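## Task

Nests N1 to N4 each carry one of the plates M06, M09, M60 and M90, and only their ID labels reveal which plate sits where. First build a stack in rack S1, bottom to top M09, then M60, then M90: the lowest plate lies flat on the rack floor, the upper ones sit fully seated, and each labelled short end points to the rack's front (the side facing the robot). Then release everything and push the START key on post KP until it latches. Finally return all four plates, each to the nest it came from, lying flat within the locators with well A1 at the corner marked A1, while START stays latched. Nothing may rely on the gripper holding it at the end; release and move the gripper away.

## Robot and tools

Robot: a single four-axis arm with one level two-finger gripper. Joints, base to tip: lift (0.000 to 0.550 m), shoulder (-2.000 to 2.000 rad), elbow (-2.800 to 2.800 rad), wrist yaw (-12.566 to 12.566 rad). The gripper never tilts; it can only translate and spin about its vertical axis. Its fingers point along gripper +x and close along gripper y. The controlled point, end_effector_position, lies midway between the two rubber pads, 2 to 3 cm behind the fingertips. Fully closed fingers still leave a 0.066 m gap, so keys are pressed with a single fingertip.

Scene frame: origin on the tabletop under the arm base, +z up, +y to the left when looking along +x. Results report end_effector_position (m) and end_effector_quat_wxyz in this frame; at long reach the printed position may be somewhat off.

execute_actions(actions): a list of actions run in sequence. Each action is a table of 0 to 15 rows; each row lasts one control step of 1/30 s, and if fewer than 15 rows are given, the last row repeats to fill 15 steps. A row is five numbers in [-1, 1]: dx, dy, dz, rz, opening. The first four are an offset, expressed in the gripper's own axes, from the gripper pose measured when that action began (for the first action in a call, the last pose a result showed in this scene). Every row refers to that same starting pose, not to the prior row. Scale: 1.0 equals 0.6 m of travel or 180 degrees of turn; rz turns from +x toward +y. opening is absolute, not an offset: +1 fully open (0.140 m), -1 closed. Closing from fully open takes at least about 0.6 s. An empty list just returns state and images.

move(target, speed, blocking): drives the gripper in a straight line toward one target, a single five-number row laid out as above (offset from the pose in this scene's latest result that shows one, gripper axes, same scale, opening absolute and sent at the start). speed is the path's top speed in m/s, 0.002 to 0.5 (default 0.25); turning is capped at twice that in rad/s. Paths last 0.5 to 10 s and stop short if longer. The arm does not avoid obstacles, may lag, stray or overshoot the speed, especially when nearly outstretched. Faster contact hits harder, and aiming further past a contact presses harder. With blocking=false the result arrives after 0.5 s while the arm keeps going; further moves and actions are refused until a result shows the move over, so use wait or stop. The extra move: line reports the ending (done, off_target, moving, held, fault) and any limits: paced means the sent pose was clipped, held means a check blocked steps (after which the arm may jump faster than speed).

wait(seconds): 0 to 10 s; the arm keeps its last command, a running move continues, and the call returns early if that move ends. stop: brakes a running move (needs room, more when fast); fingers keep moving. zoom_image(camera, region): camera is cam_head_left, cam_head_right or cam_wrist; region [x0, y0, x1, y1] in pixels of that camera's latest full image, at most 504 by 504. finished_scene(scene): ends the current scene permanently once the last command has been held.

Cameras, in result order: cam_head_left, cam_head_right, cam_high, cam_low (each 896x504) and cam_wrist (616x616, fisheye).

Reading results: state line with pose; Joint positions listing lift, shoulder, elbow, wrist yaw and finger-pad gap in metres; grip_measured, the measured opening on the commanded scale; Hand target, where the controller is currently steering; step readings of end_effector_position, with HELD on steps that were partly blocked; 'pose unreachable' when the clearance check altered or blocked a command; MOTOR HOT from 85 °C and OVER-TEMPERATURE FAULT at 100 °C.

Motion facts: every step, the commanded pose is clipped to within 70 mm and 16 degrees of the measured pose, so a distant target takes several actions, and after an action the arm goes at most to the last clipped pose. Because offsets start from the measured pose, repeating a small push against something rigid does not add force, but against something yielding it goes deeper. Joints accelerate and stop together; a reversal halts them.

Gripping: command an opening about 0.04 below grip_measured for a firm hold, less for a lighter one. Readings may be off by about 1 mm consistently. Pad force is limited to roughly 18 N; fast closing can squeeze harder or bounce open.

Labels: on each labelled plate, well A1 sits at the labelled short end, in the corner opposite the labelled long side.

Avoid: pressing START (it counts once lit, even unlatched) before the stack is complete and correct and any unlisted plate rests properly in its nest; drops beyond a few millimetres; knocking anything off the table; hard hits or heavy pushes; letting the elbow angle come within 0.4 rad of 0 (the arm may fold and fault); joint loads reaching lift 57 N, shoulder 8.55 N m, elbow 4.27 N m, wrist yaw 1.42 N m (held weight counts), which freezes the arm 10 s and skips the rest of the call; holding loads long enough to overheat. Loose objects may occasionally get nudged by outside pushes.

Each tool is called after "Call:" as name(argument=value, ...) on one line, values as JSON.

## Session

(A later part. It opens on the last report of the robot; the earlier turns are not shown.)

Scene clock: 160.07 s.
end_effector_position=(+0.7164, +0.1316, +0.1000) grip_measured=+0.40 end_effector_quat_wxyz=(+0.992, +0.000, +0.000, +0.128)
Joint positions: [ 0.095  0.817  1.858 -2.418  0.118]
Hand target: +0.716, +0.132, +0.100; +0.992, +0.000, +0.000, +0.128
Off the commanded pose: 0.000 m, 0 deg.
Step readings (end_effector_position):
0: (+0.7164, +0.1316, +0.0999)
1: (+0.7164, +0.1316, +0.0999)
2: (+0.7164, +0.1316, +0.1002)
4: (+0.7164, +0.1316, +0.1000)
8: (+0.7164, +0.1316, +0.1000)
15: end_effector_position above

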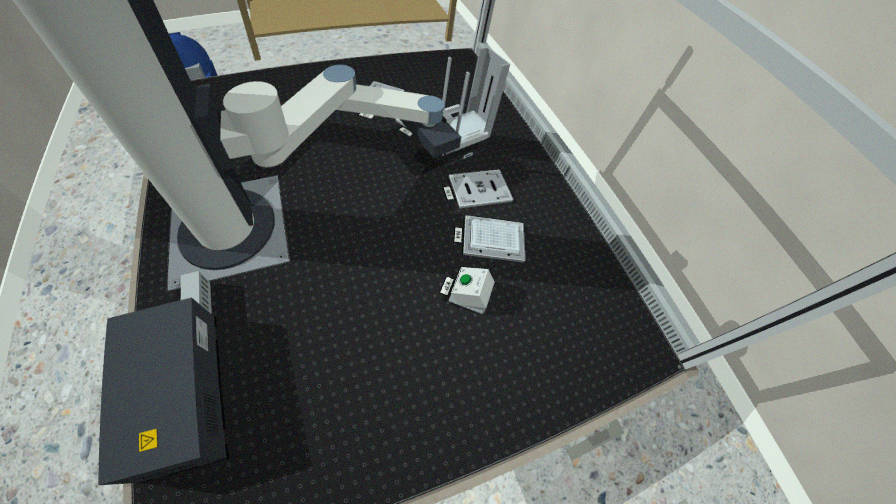

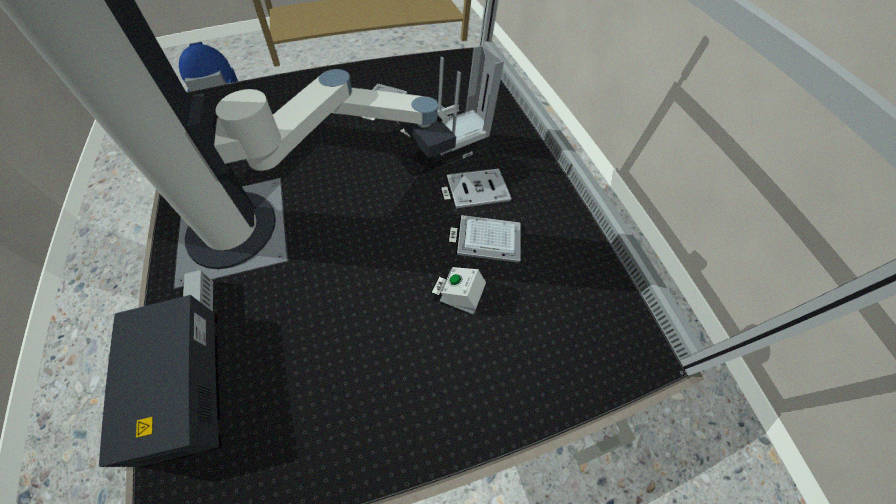

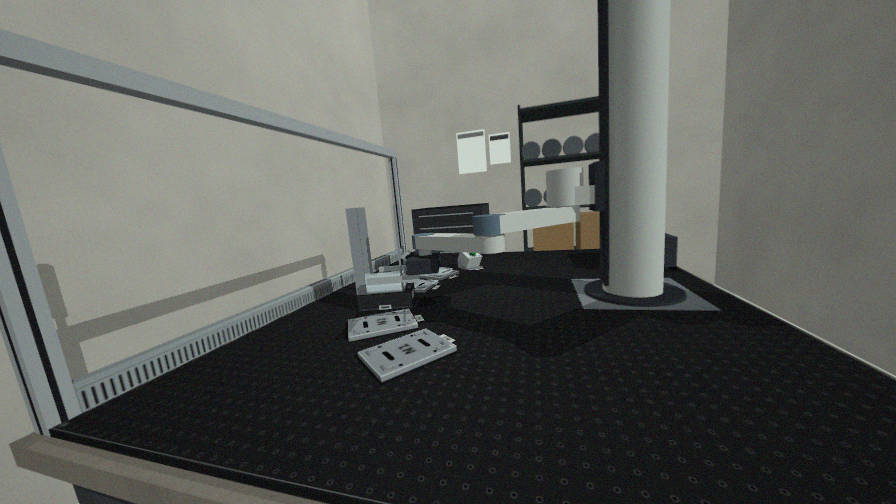

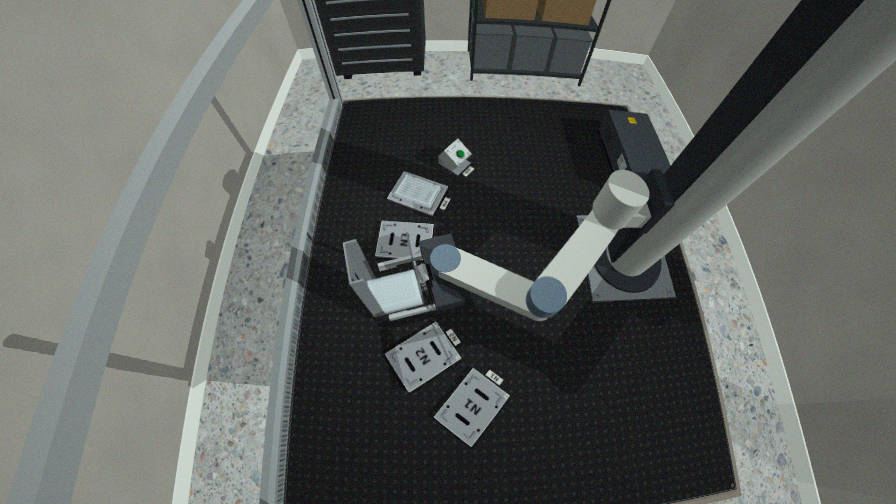

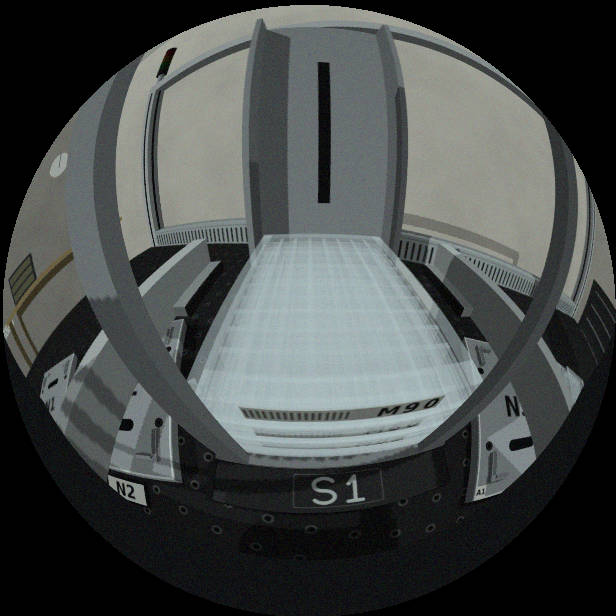

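Call:
move(target=[-0.1257, -0.4485, 0.033, -0.215, 0.4], speed=0.3)

Scene clock: 166.03 s.
end_effector_position=(+0.5896, -0.1801, +0.1197) grip_measured=+0.40 end_effector_quat_wxyz=(+0.978, +0.000, +0.000, -0.208)
Joint positions: [ 0.115  0.423  1.279 -2.122  0.118]
Hand target: +0.590, -0.180, +0.120; +0.978, +0.000, +0.000, -0.208
Off the commanded pose: 0.000 m, 0 deg.
move: done

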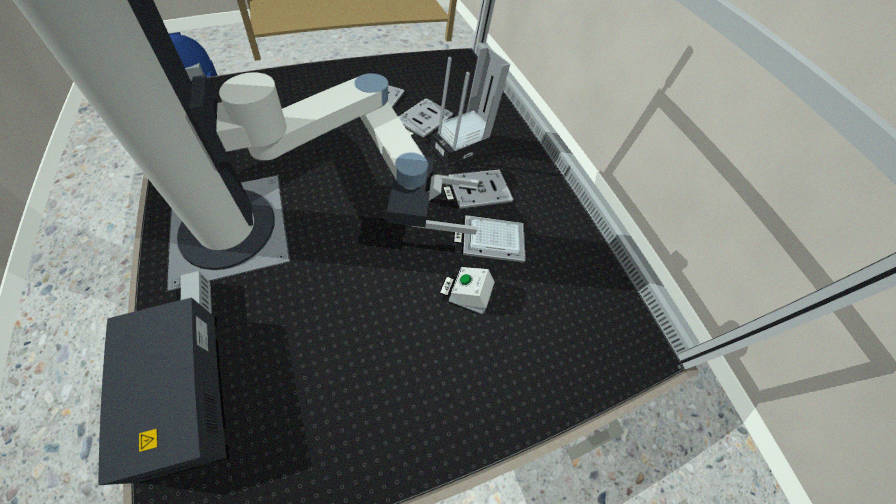

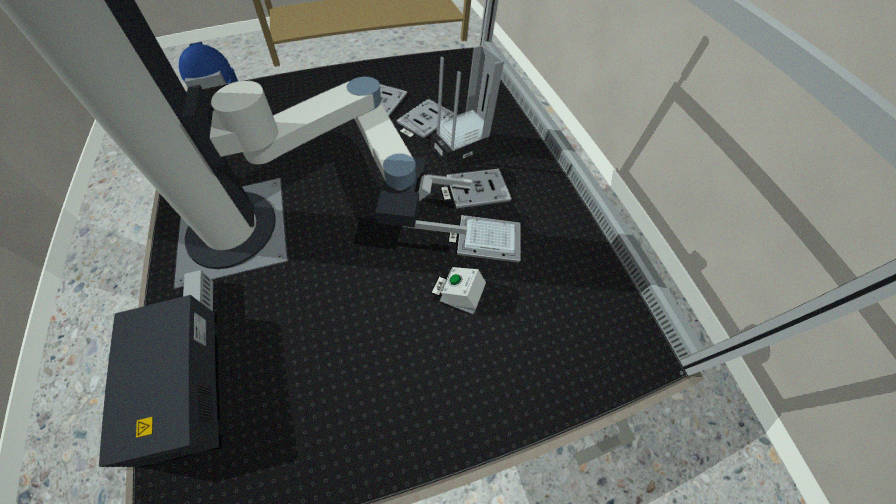

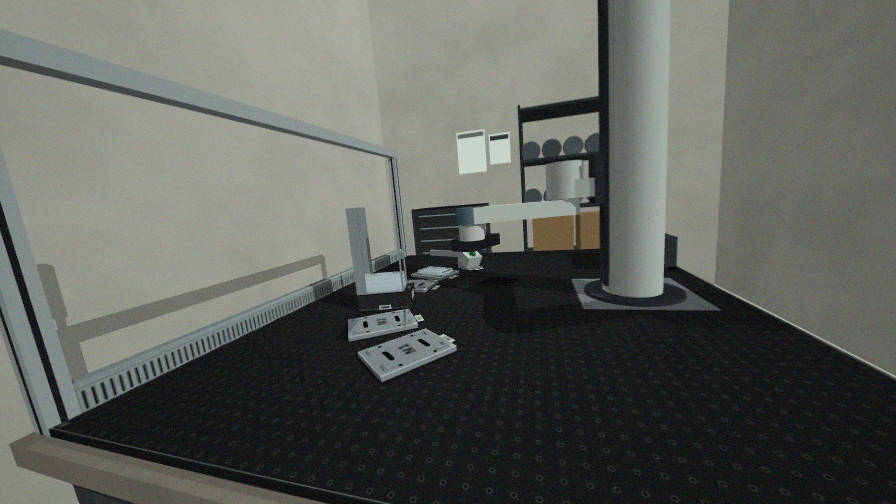

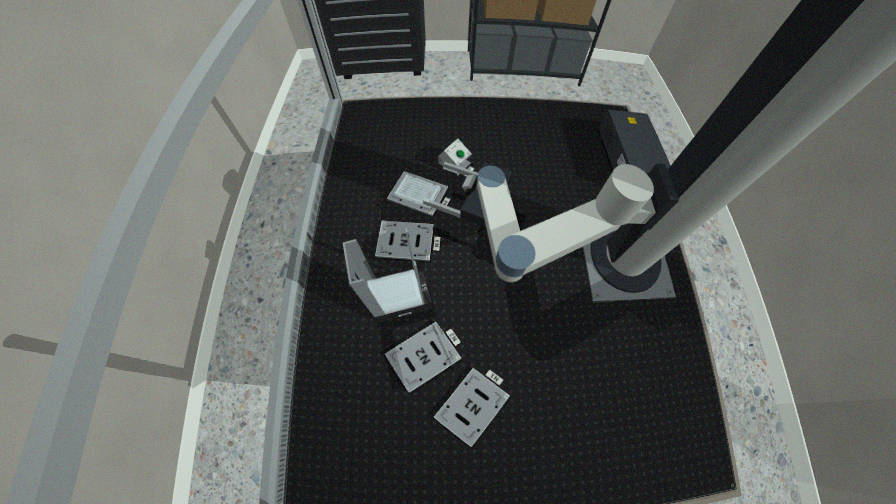

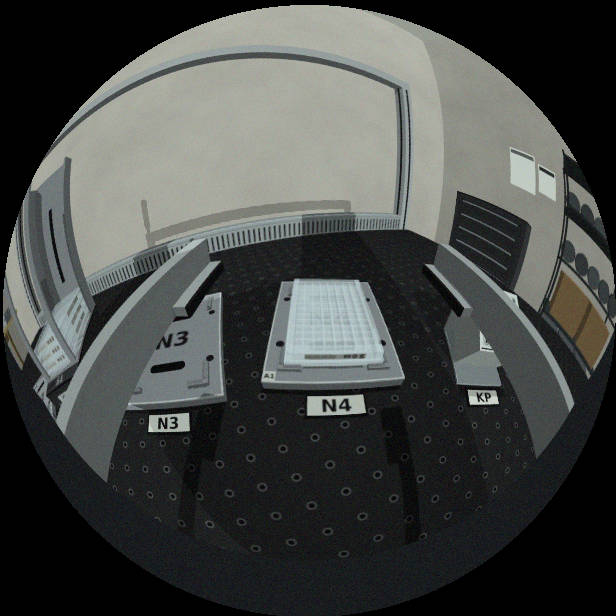

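Call:
zoom_image(camera="cam_wrist", region=[250, 265, 420, 420])

Region (250, 265, 420, 420) of cam_wrist's 616x616 image, scaled by 2.965, with more detail than that image has; it fills the top 460 rows of this view, and the rest is white.

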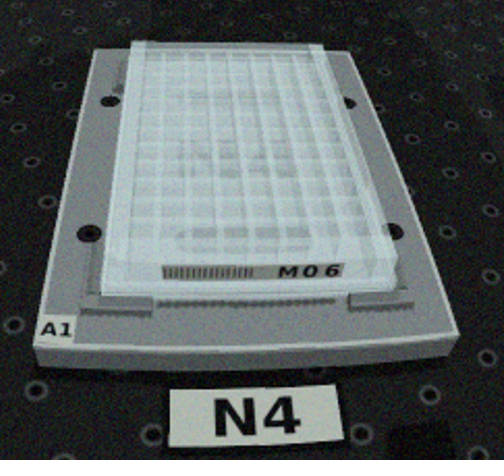

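Call:
move(target=[-0.152, -0.232, 0.05, -0.122, 0.4], speed=0.2)

Scene clock: 168.63 s.
end_effector_position=(+0.4495, -0.2702, +0.1498) grip_measured=+0.40 end_effector_quat_wxyz=(+0.920, +0.000, +0.000, -0.391)
Joint positions: [ 0.145  0.178  0.971 -1.953  0.118]
Hand target: +0.450, -0.270, +0.150; +0.920, +0.000, +0.000, -0.391
Off the commanded pose: 0.000 m, 0 deg.
move: done

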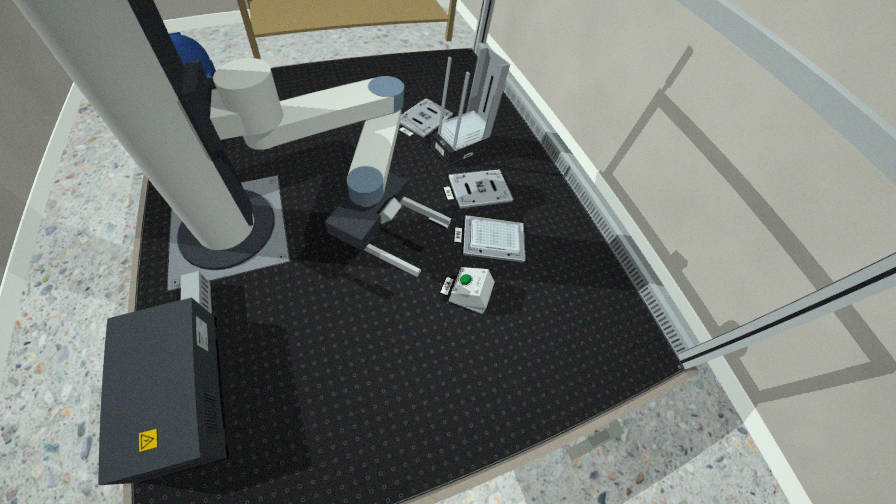

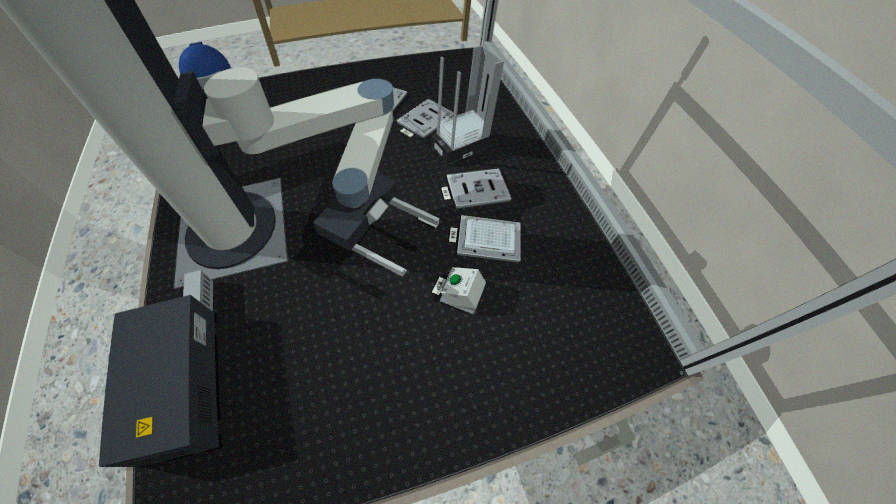

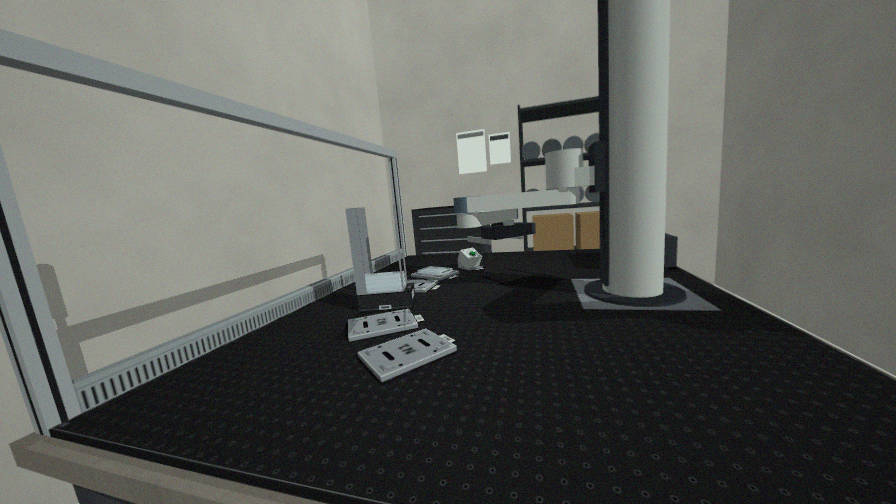

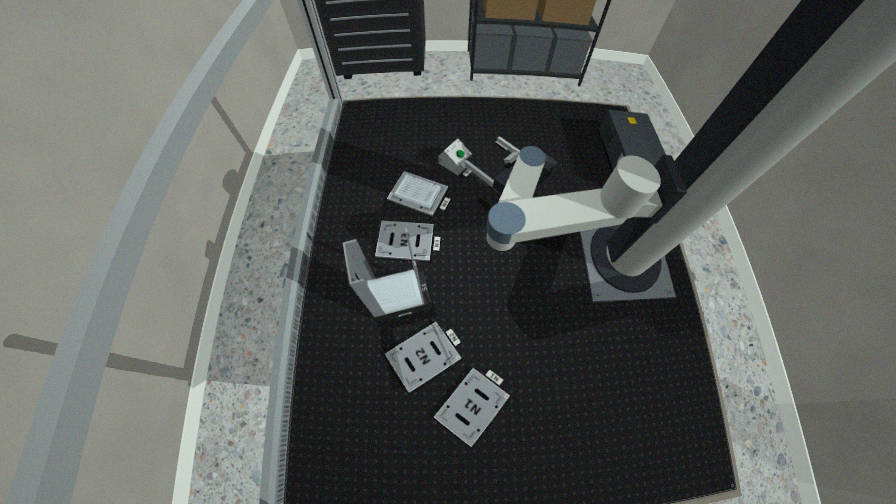

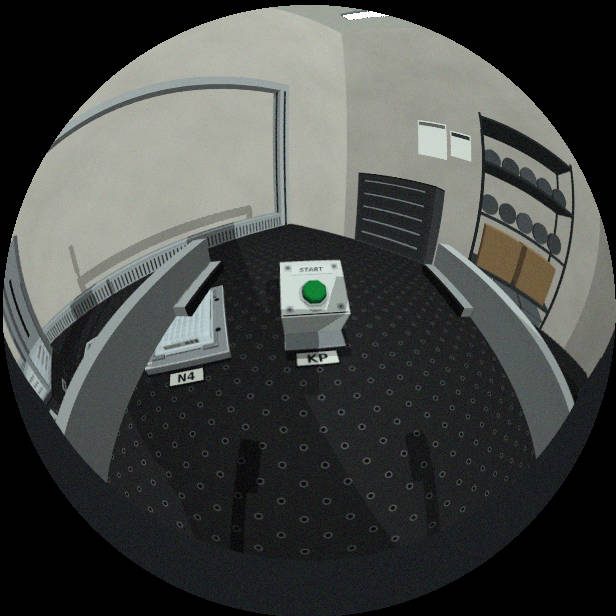

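Call:
zoom_image(camera="cam_wrist", region=[260, 245, 370, 375])

Call:
zoom_image(camera="cam_high", region=[440, 230, 510, 280])

Region (260, 245, 370, 375) of cam_wrist's 616x616 image, scaled by 3.877, with more detail than that image has; it fills the left 426 columns of this view, and the rest is white.

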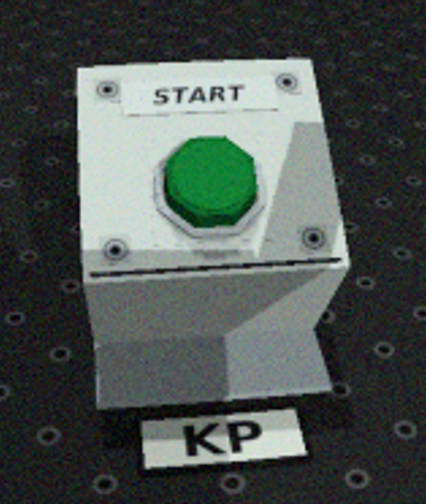

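Region (440, 230, 510, 280) of cam_high's 896x504 image, scaled by 7.200, with more detail than that image has; it fills the top 360 rows of this view, and the rest is white.

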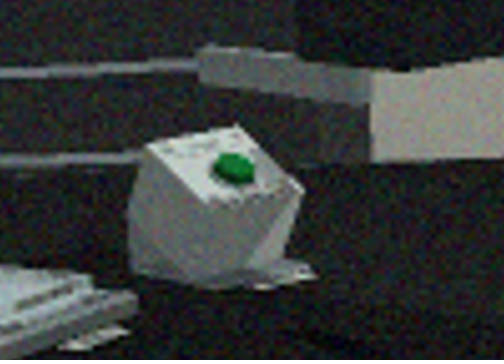

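Call:
move(target=[0.07, -0.06, -0.03, 0, -1], speed=0.1)

Scene clock: 172.00 s.
end_effector_position=(+0.4526, -0.3255, +0.1317) grip_measured=-1.00 end_effector_quat_wxyz=(+0.920, +0.000, +0.000, -0.391)
Joint positions: [ 0.127 -0.022  1.166 -1.947  0.066]
Hand target: +0.453, -0.325, +0.132; +0.920, +0.000, +0.000, -0.391
Off the commanded pose: 0.000 m, 0 deg.
move: done

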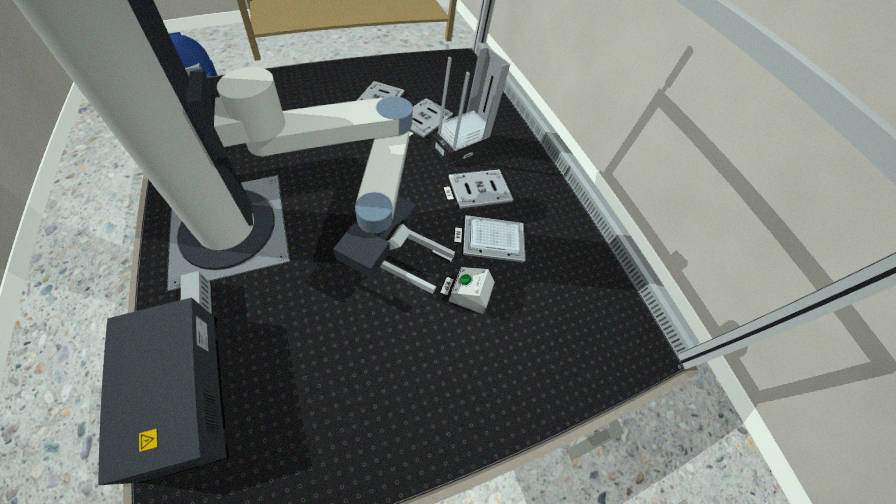

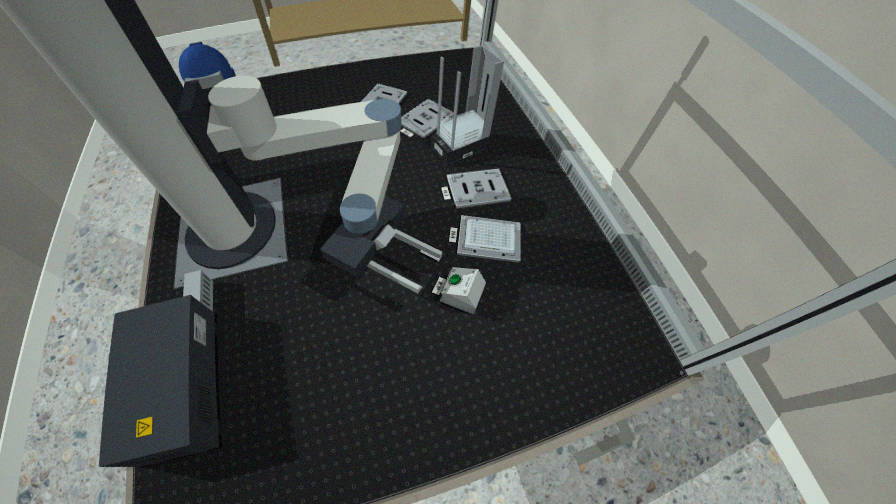

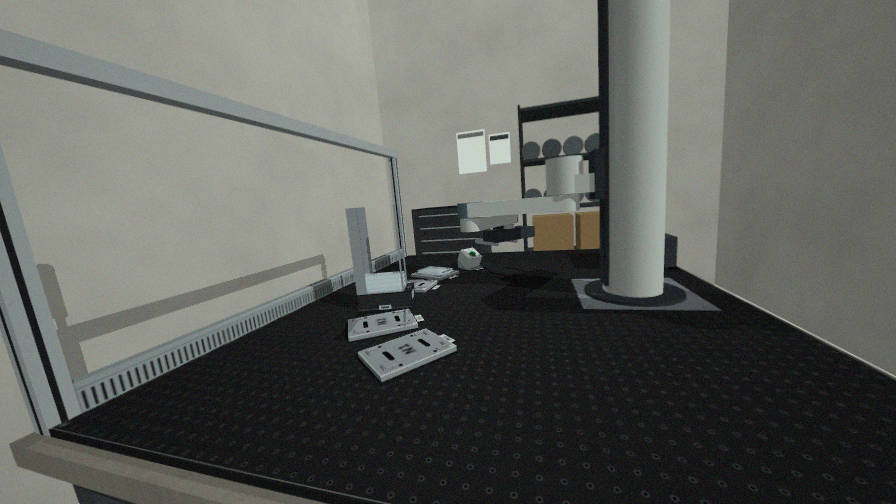

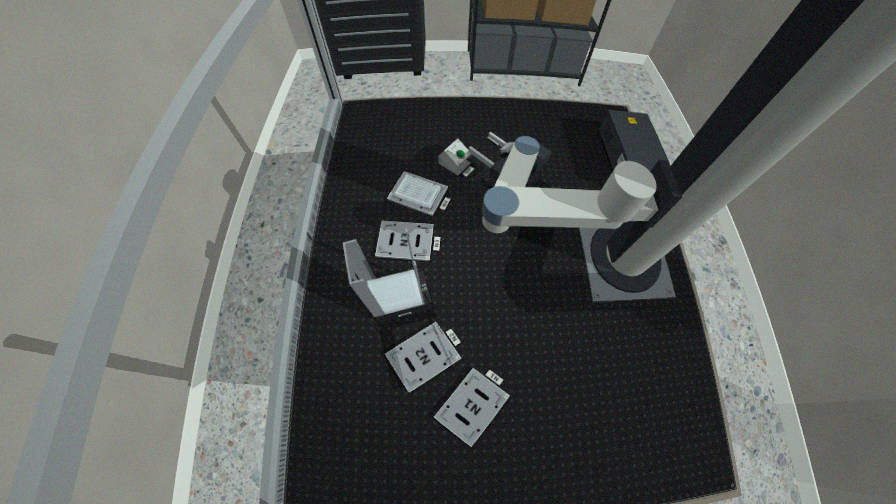

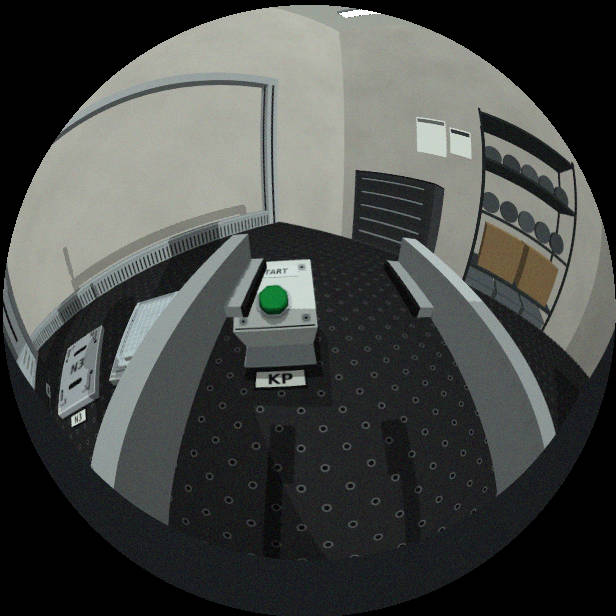

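Call:
execute_actions(actions=[])

Scene clock: 173.57 s.
end_effector_position=(+0.4526, -0.3254, +0.1317) grip_measured=-1.00 end_effector_quat_wxyz=(+0.920, +0.000, +0.000, -0.391)
Joint positions: [ 0.127 -0.022  1.166 -1.947  0.066]
Hand target: +0.453, -0.325, +0.132; +0.920, +0.000, +0.000, -0.391
Off the commanded pose: 0.000 m, 0 deg.

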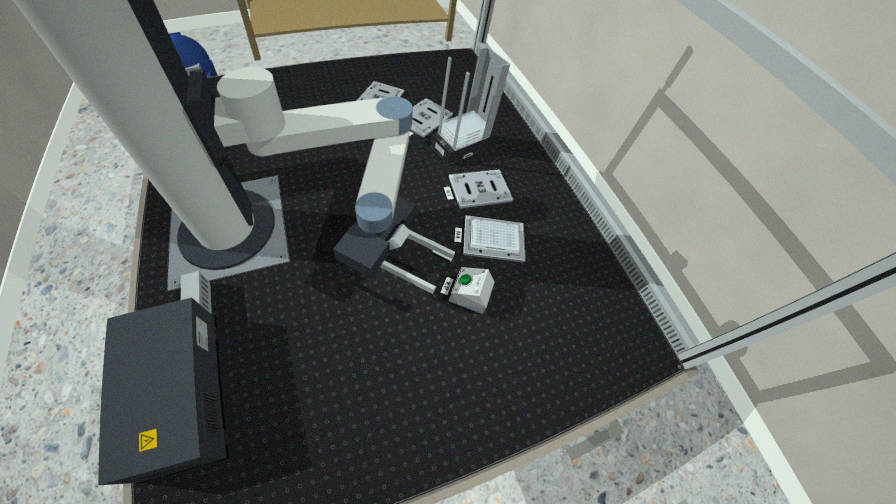

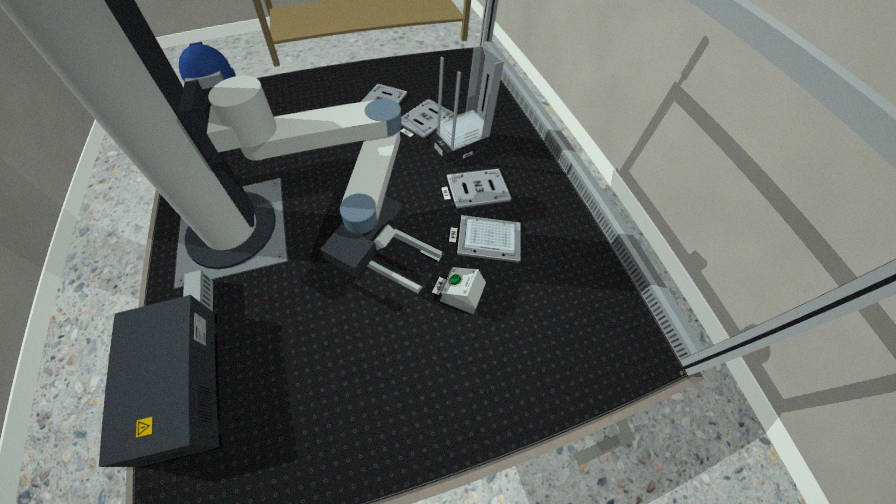

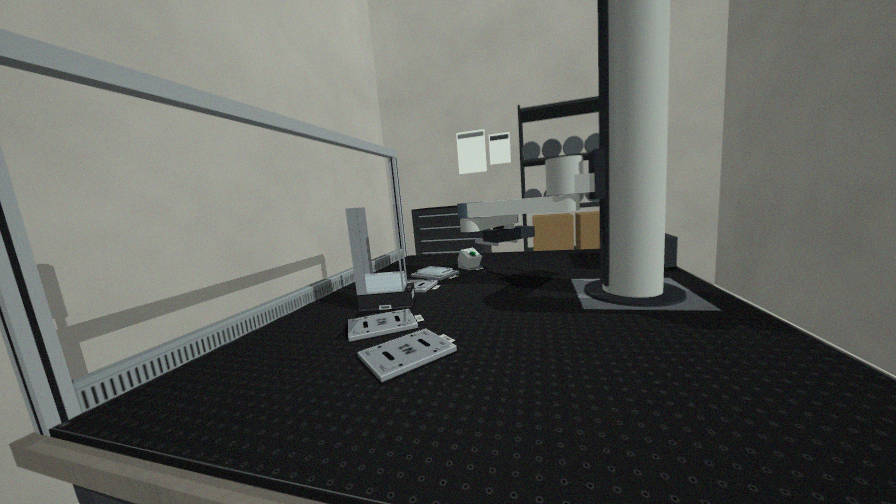

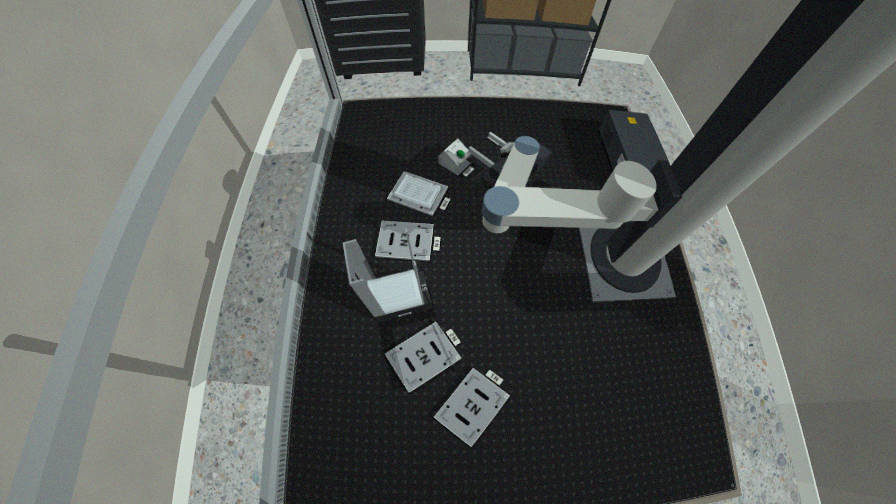

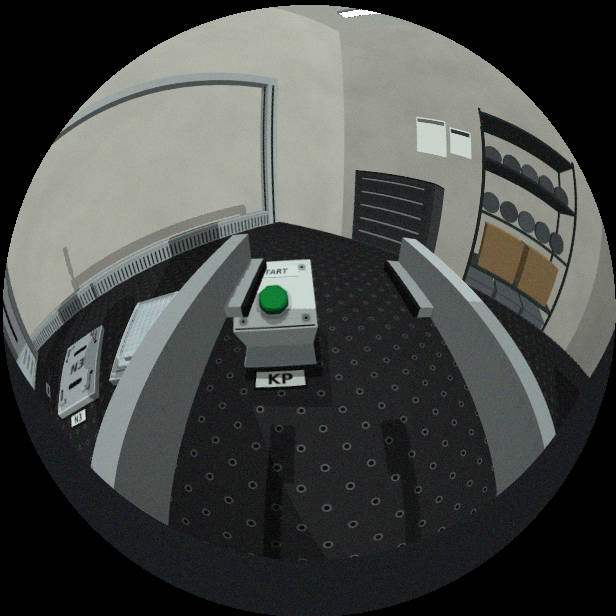

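Call:
move(target=[0.058, 0, -0.045, 0, -1], speed=0.08)

Scene clock: 174.93 s.
end_effector_position=(+0.4769, -0.3504, +0.1047) grip_measured=-1.00 end_effector_quat_wxyz=(+0.920, +0.000, +0.000, -0.391)
Joint positions: [ 0.1   -0.077  1.332 -2.059  0.066]
Hand target: +0.477, -0.350, +0.105; +0.920, +0.000, +0.000, -0.391
Off the commanded pose: 0.000 m, 0 deg.
move: done

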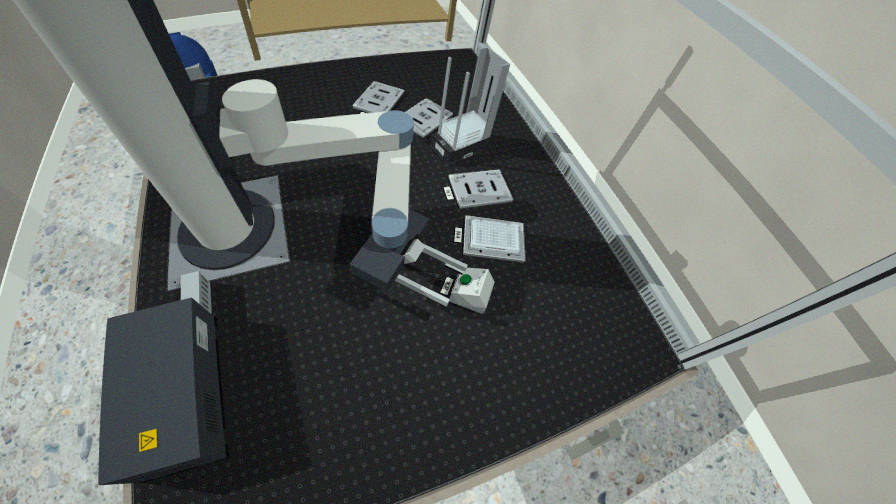

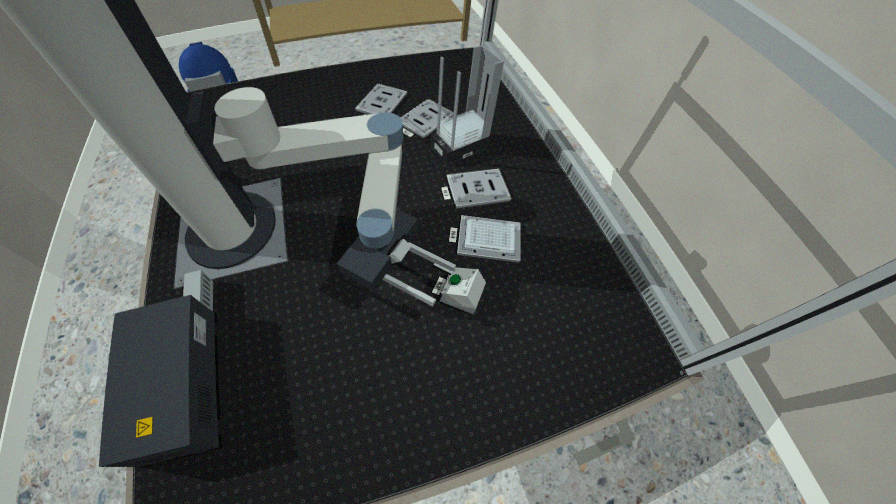

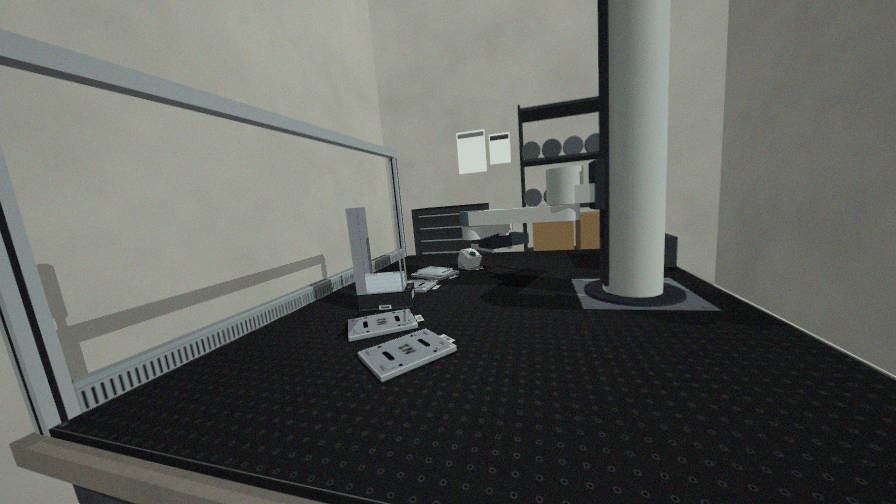

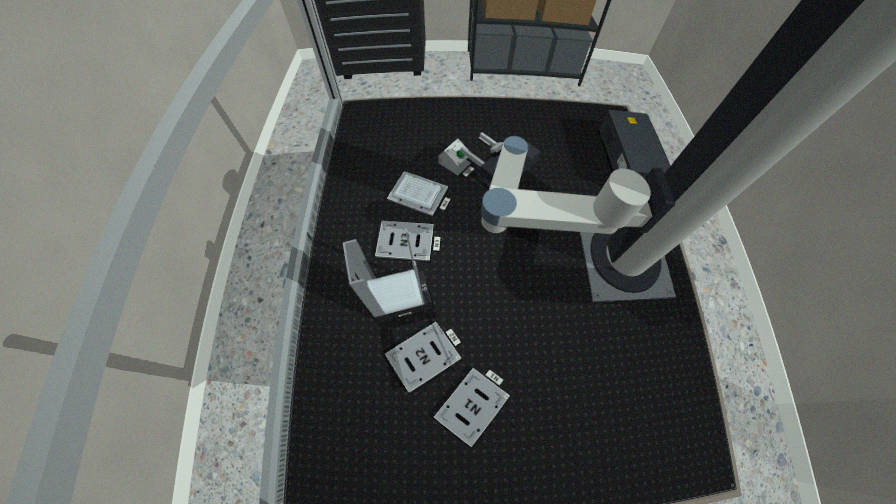

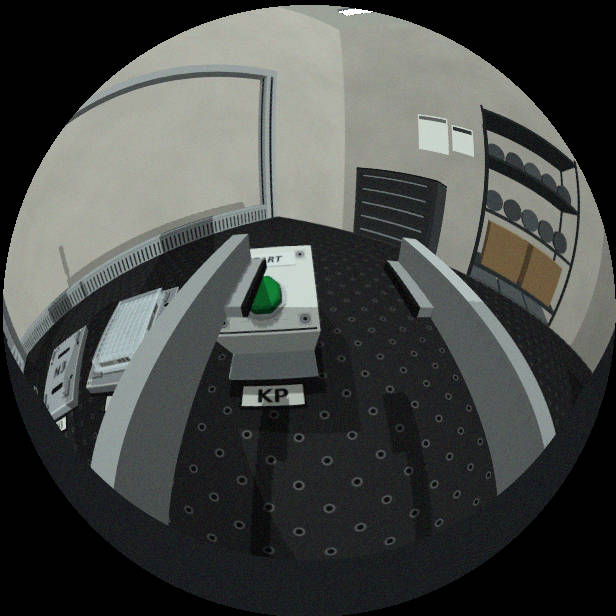

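Call:
zoom_image(camera="cam_wrist", region=[200, 220, 360, 380])

Call:
zoom_image(camera="cam_head_left", region=[400, 230, 520, 330])

Call:
zoom_image(camera="cam_high", region=[430, 210, 550, 280])

Region (200, 220, 360, 380) of cam_wrist's 616x616 image, scaled by 3.150, with more detail than that image has.

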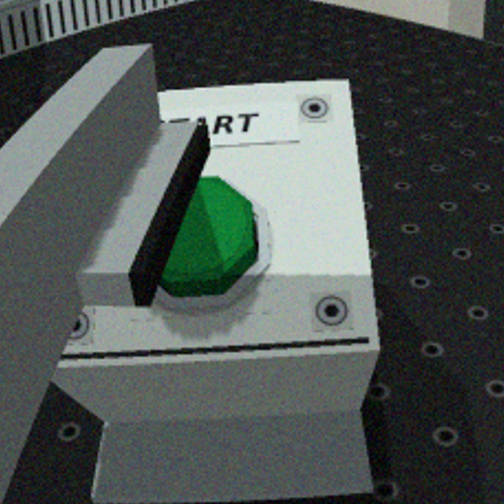

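Region (400, 230, 520, 330) of cam_head_left's 896x504 image, scaled by 4.200, with more detail than that image has.

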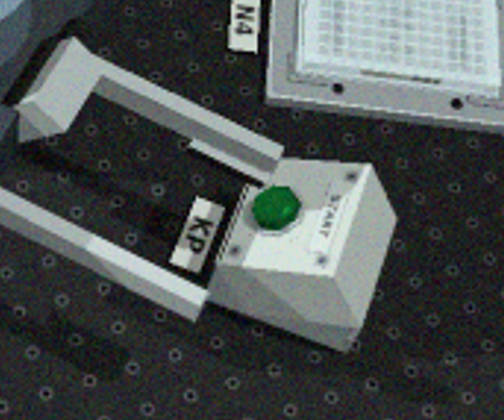

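Region (430, 210, 550, 280) of cam_high's 896x504 image, scaled by 4.200, with more detail than that image has; it fills the top 294 rows of this view, and the rest is white.

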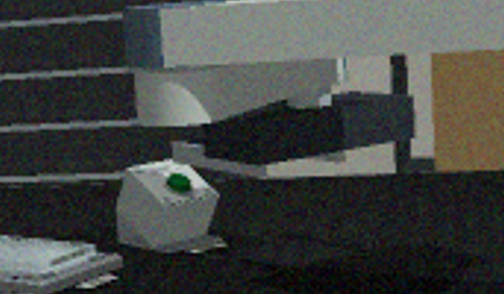

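Call:
move(target=[0.014, 0, -0.019, 0, -1], speed=0.03)

Scene clock: 176.87 s.
end_effector_position=(+0.4828, -0.3564, +0.0932) grip_measured=-1.00 end_effector_quat_wxyz=(+0.920, +0.000, +0.000, -0.391)
Joint positions: [ 0.088 -0.091  1.374 -2.085  0.066]
Hand target: +0.483, -0.356, +0.093; +0.920, +0.000, +0.000, -0.391
Off the commanded pose: 0.000 m, 0 deg.
move: done

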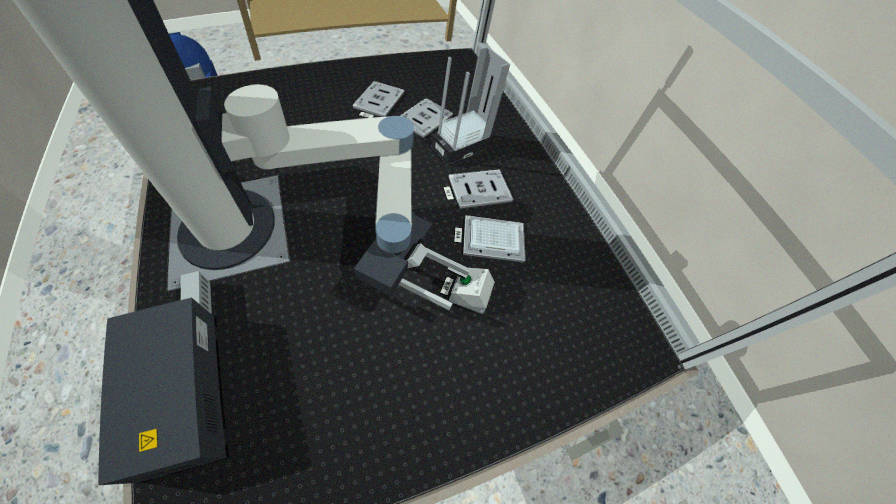

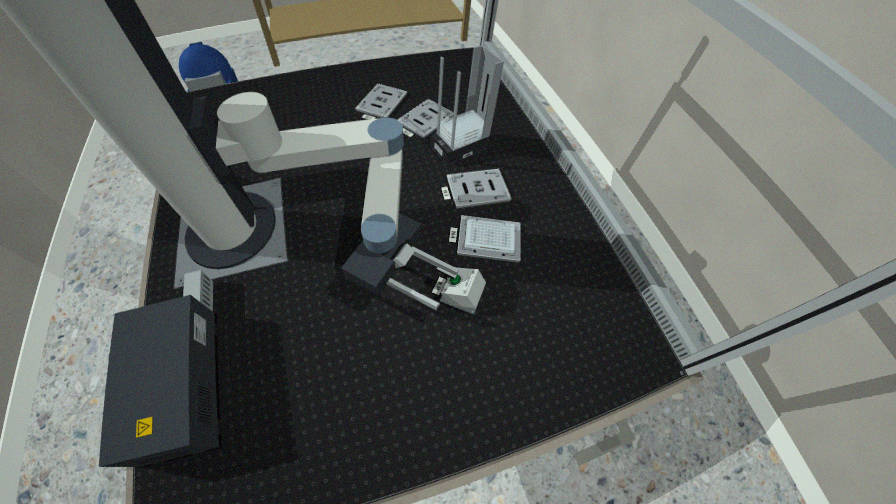

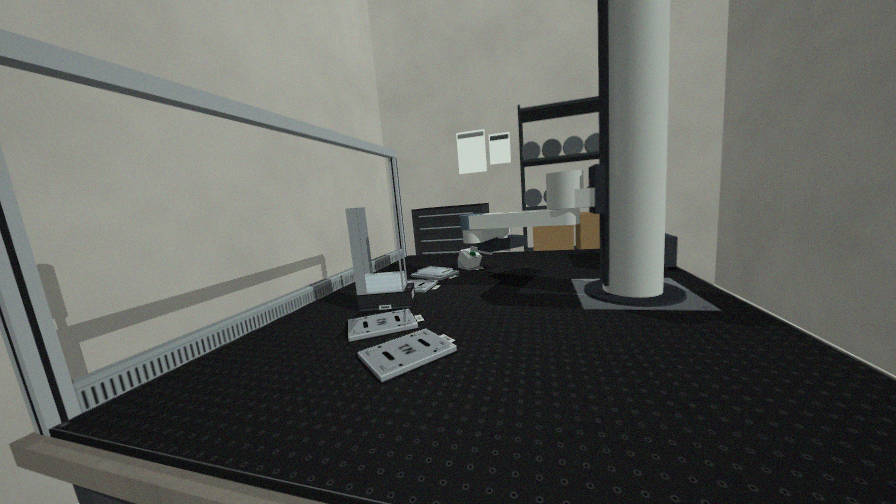

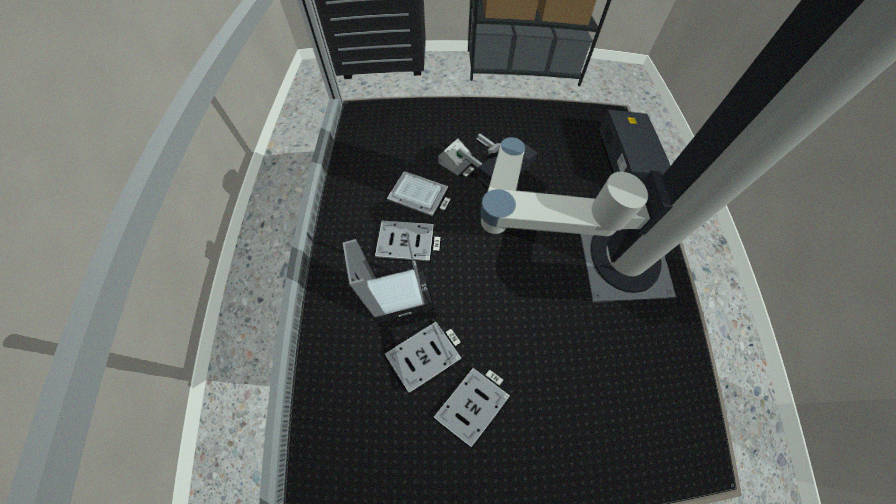

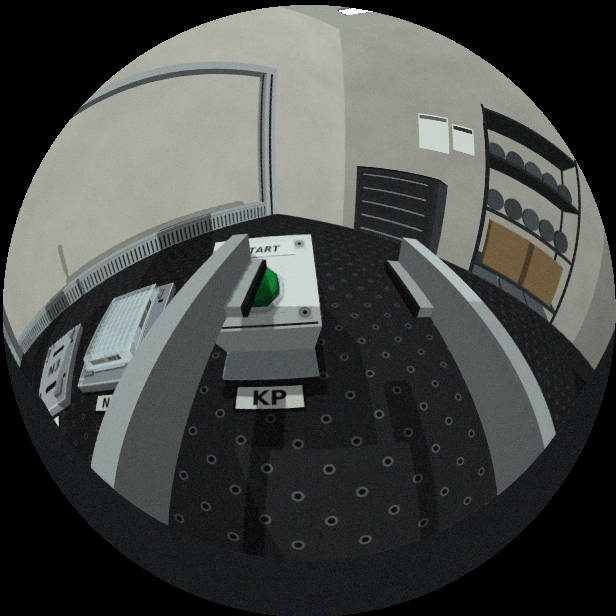

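Call:
zoom_image(camera="cam_head_left", region=[420, 240, 510, 315])

Call:
zoom_image(camera="cam_high", region=[440, 220, 520, 275])

Region (420, 240, 510, 315) of cam_head_left's 896x504 image, scaled by 5.600, with more detail than that image has.

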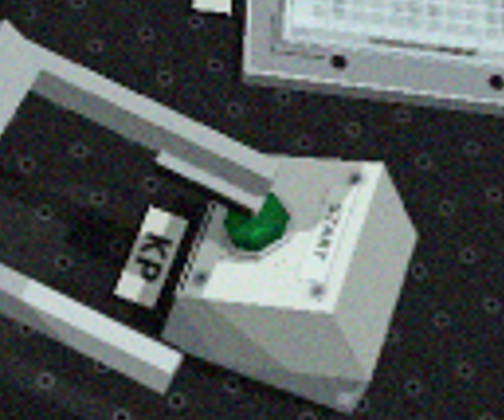

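Region (440, 220, 520, 275) of cam_high's 896x504 image, scaled by 6.300, with more detail than that image has; it fills the top 346 rows of this view, and the rest is white.

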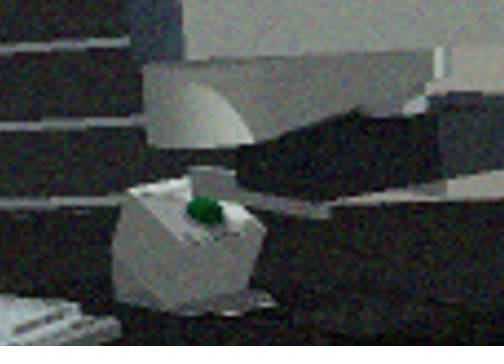

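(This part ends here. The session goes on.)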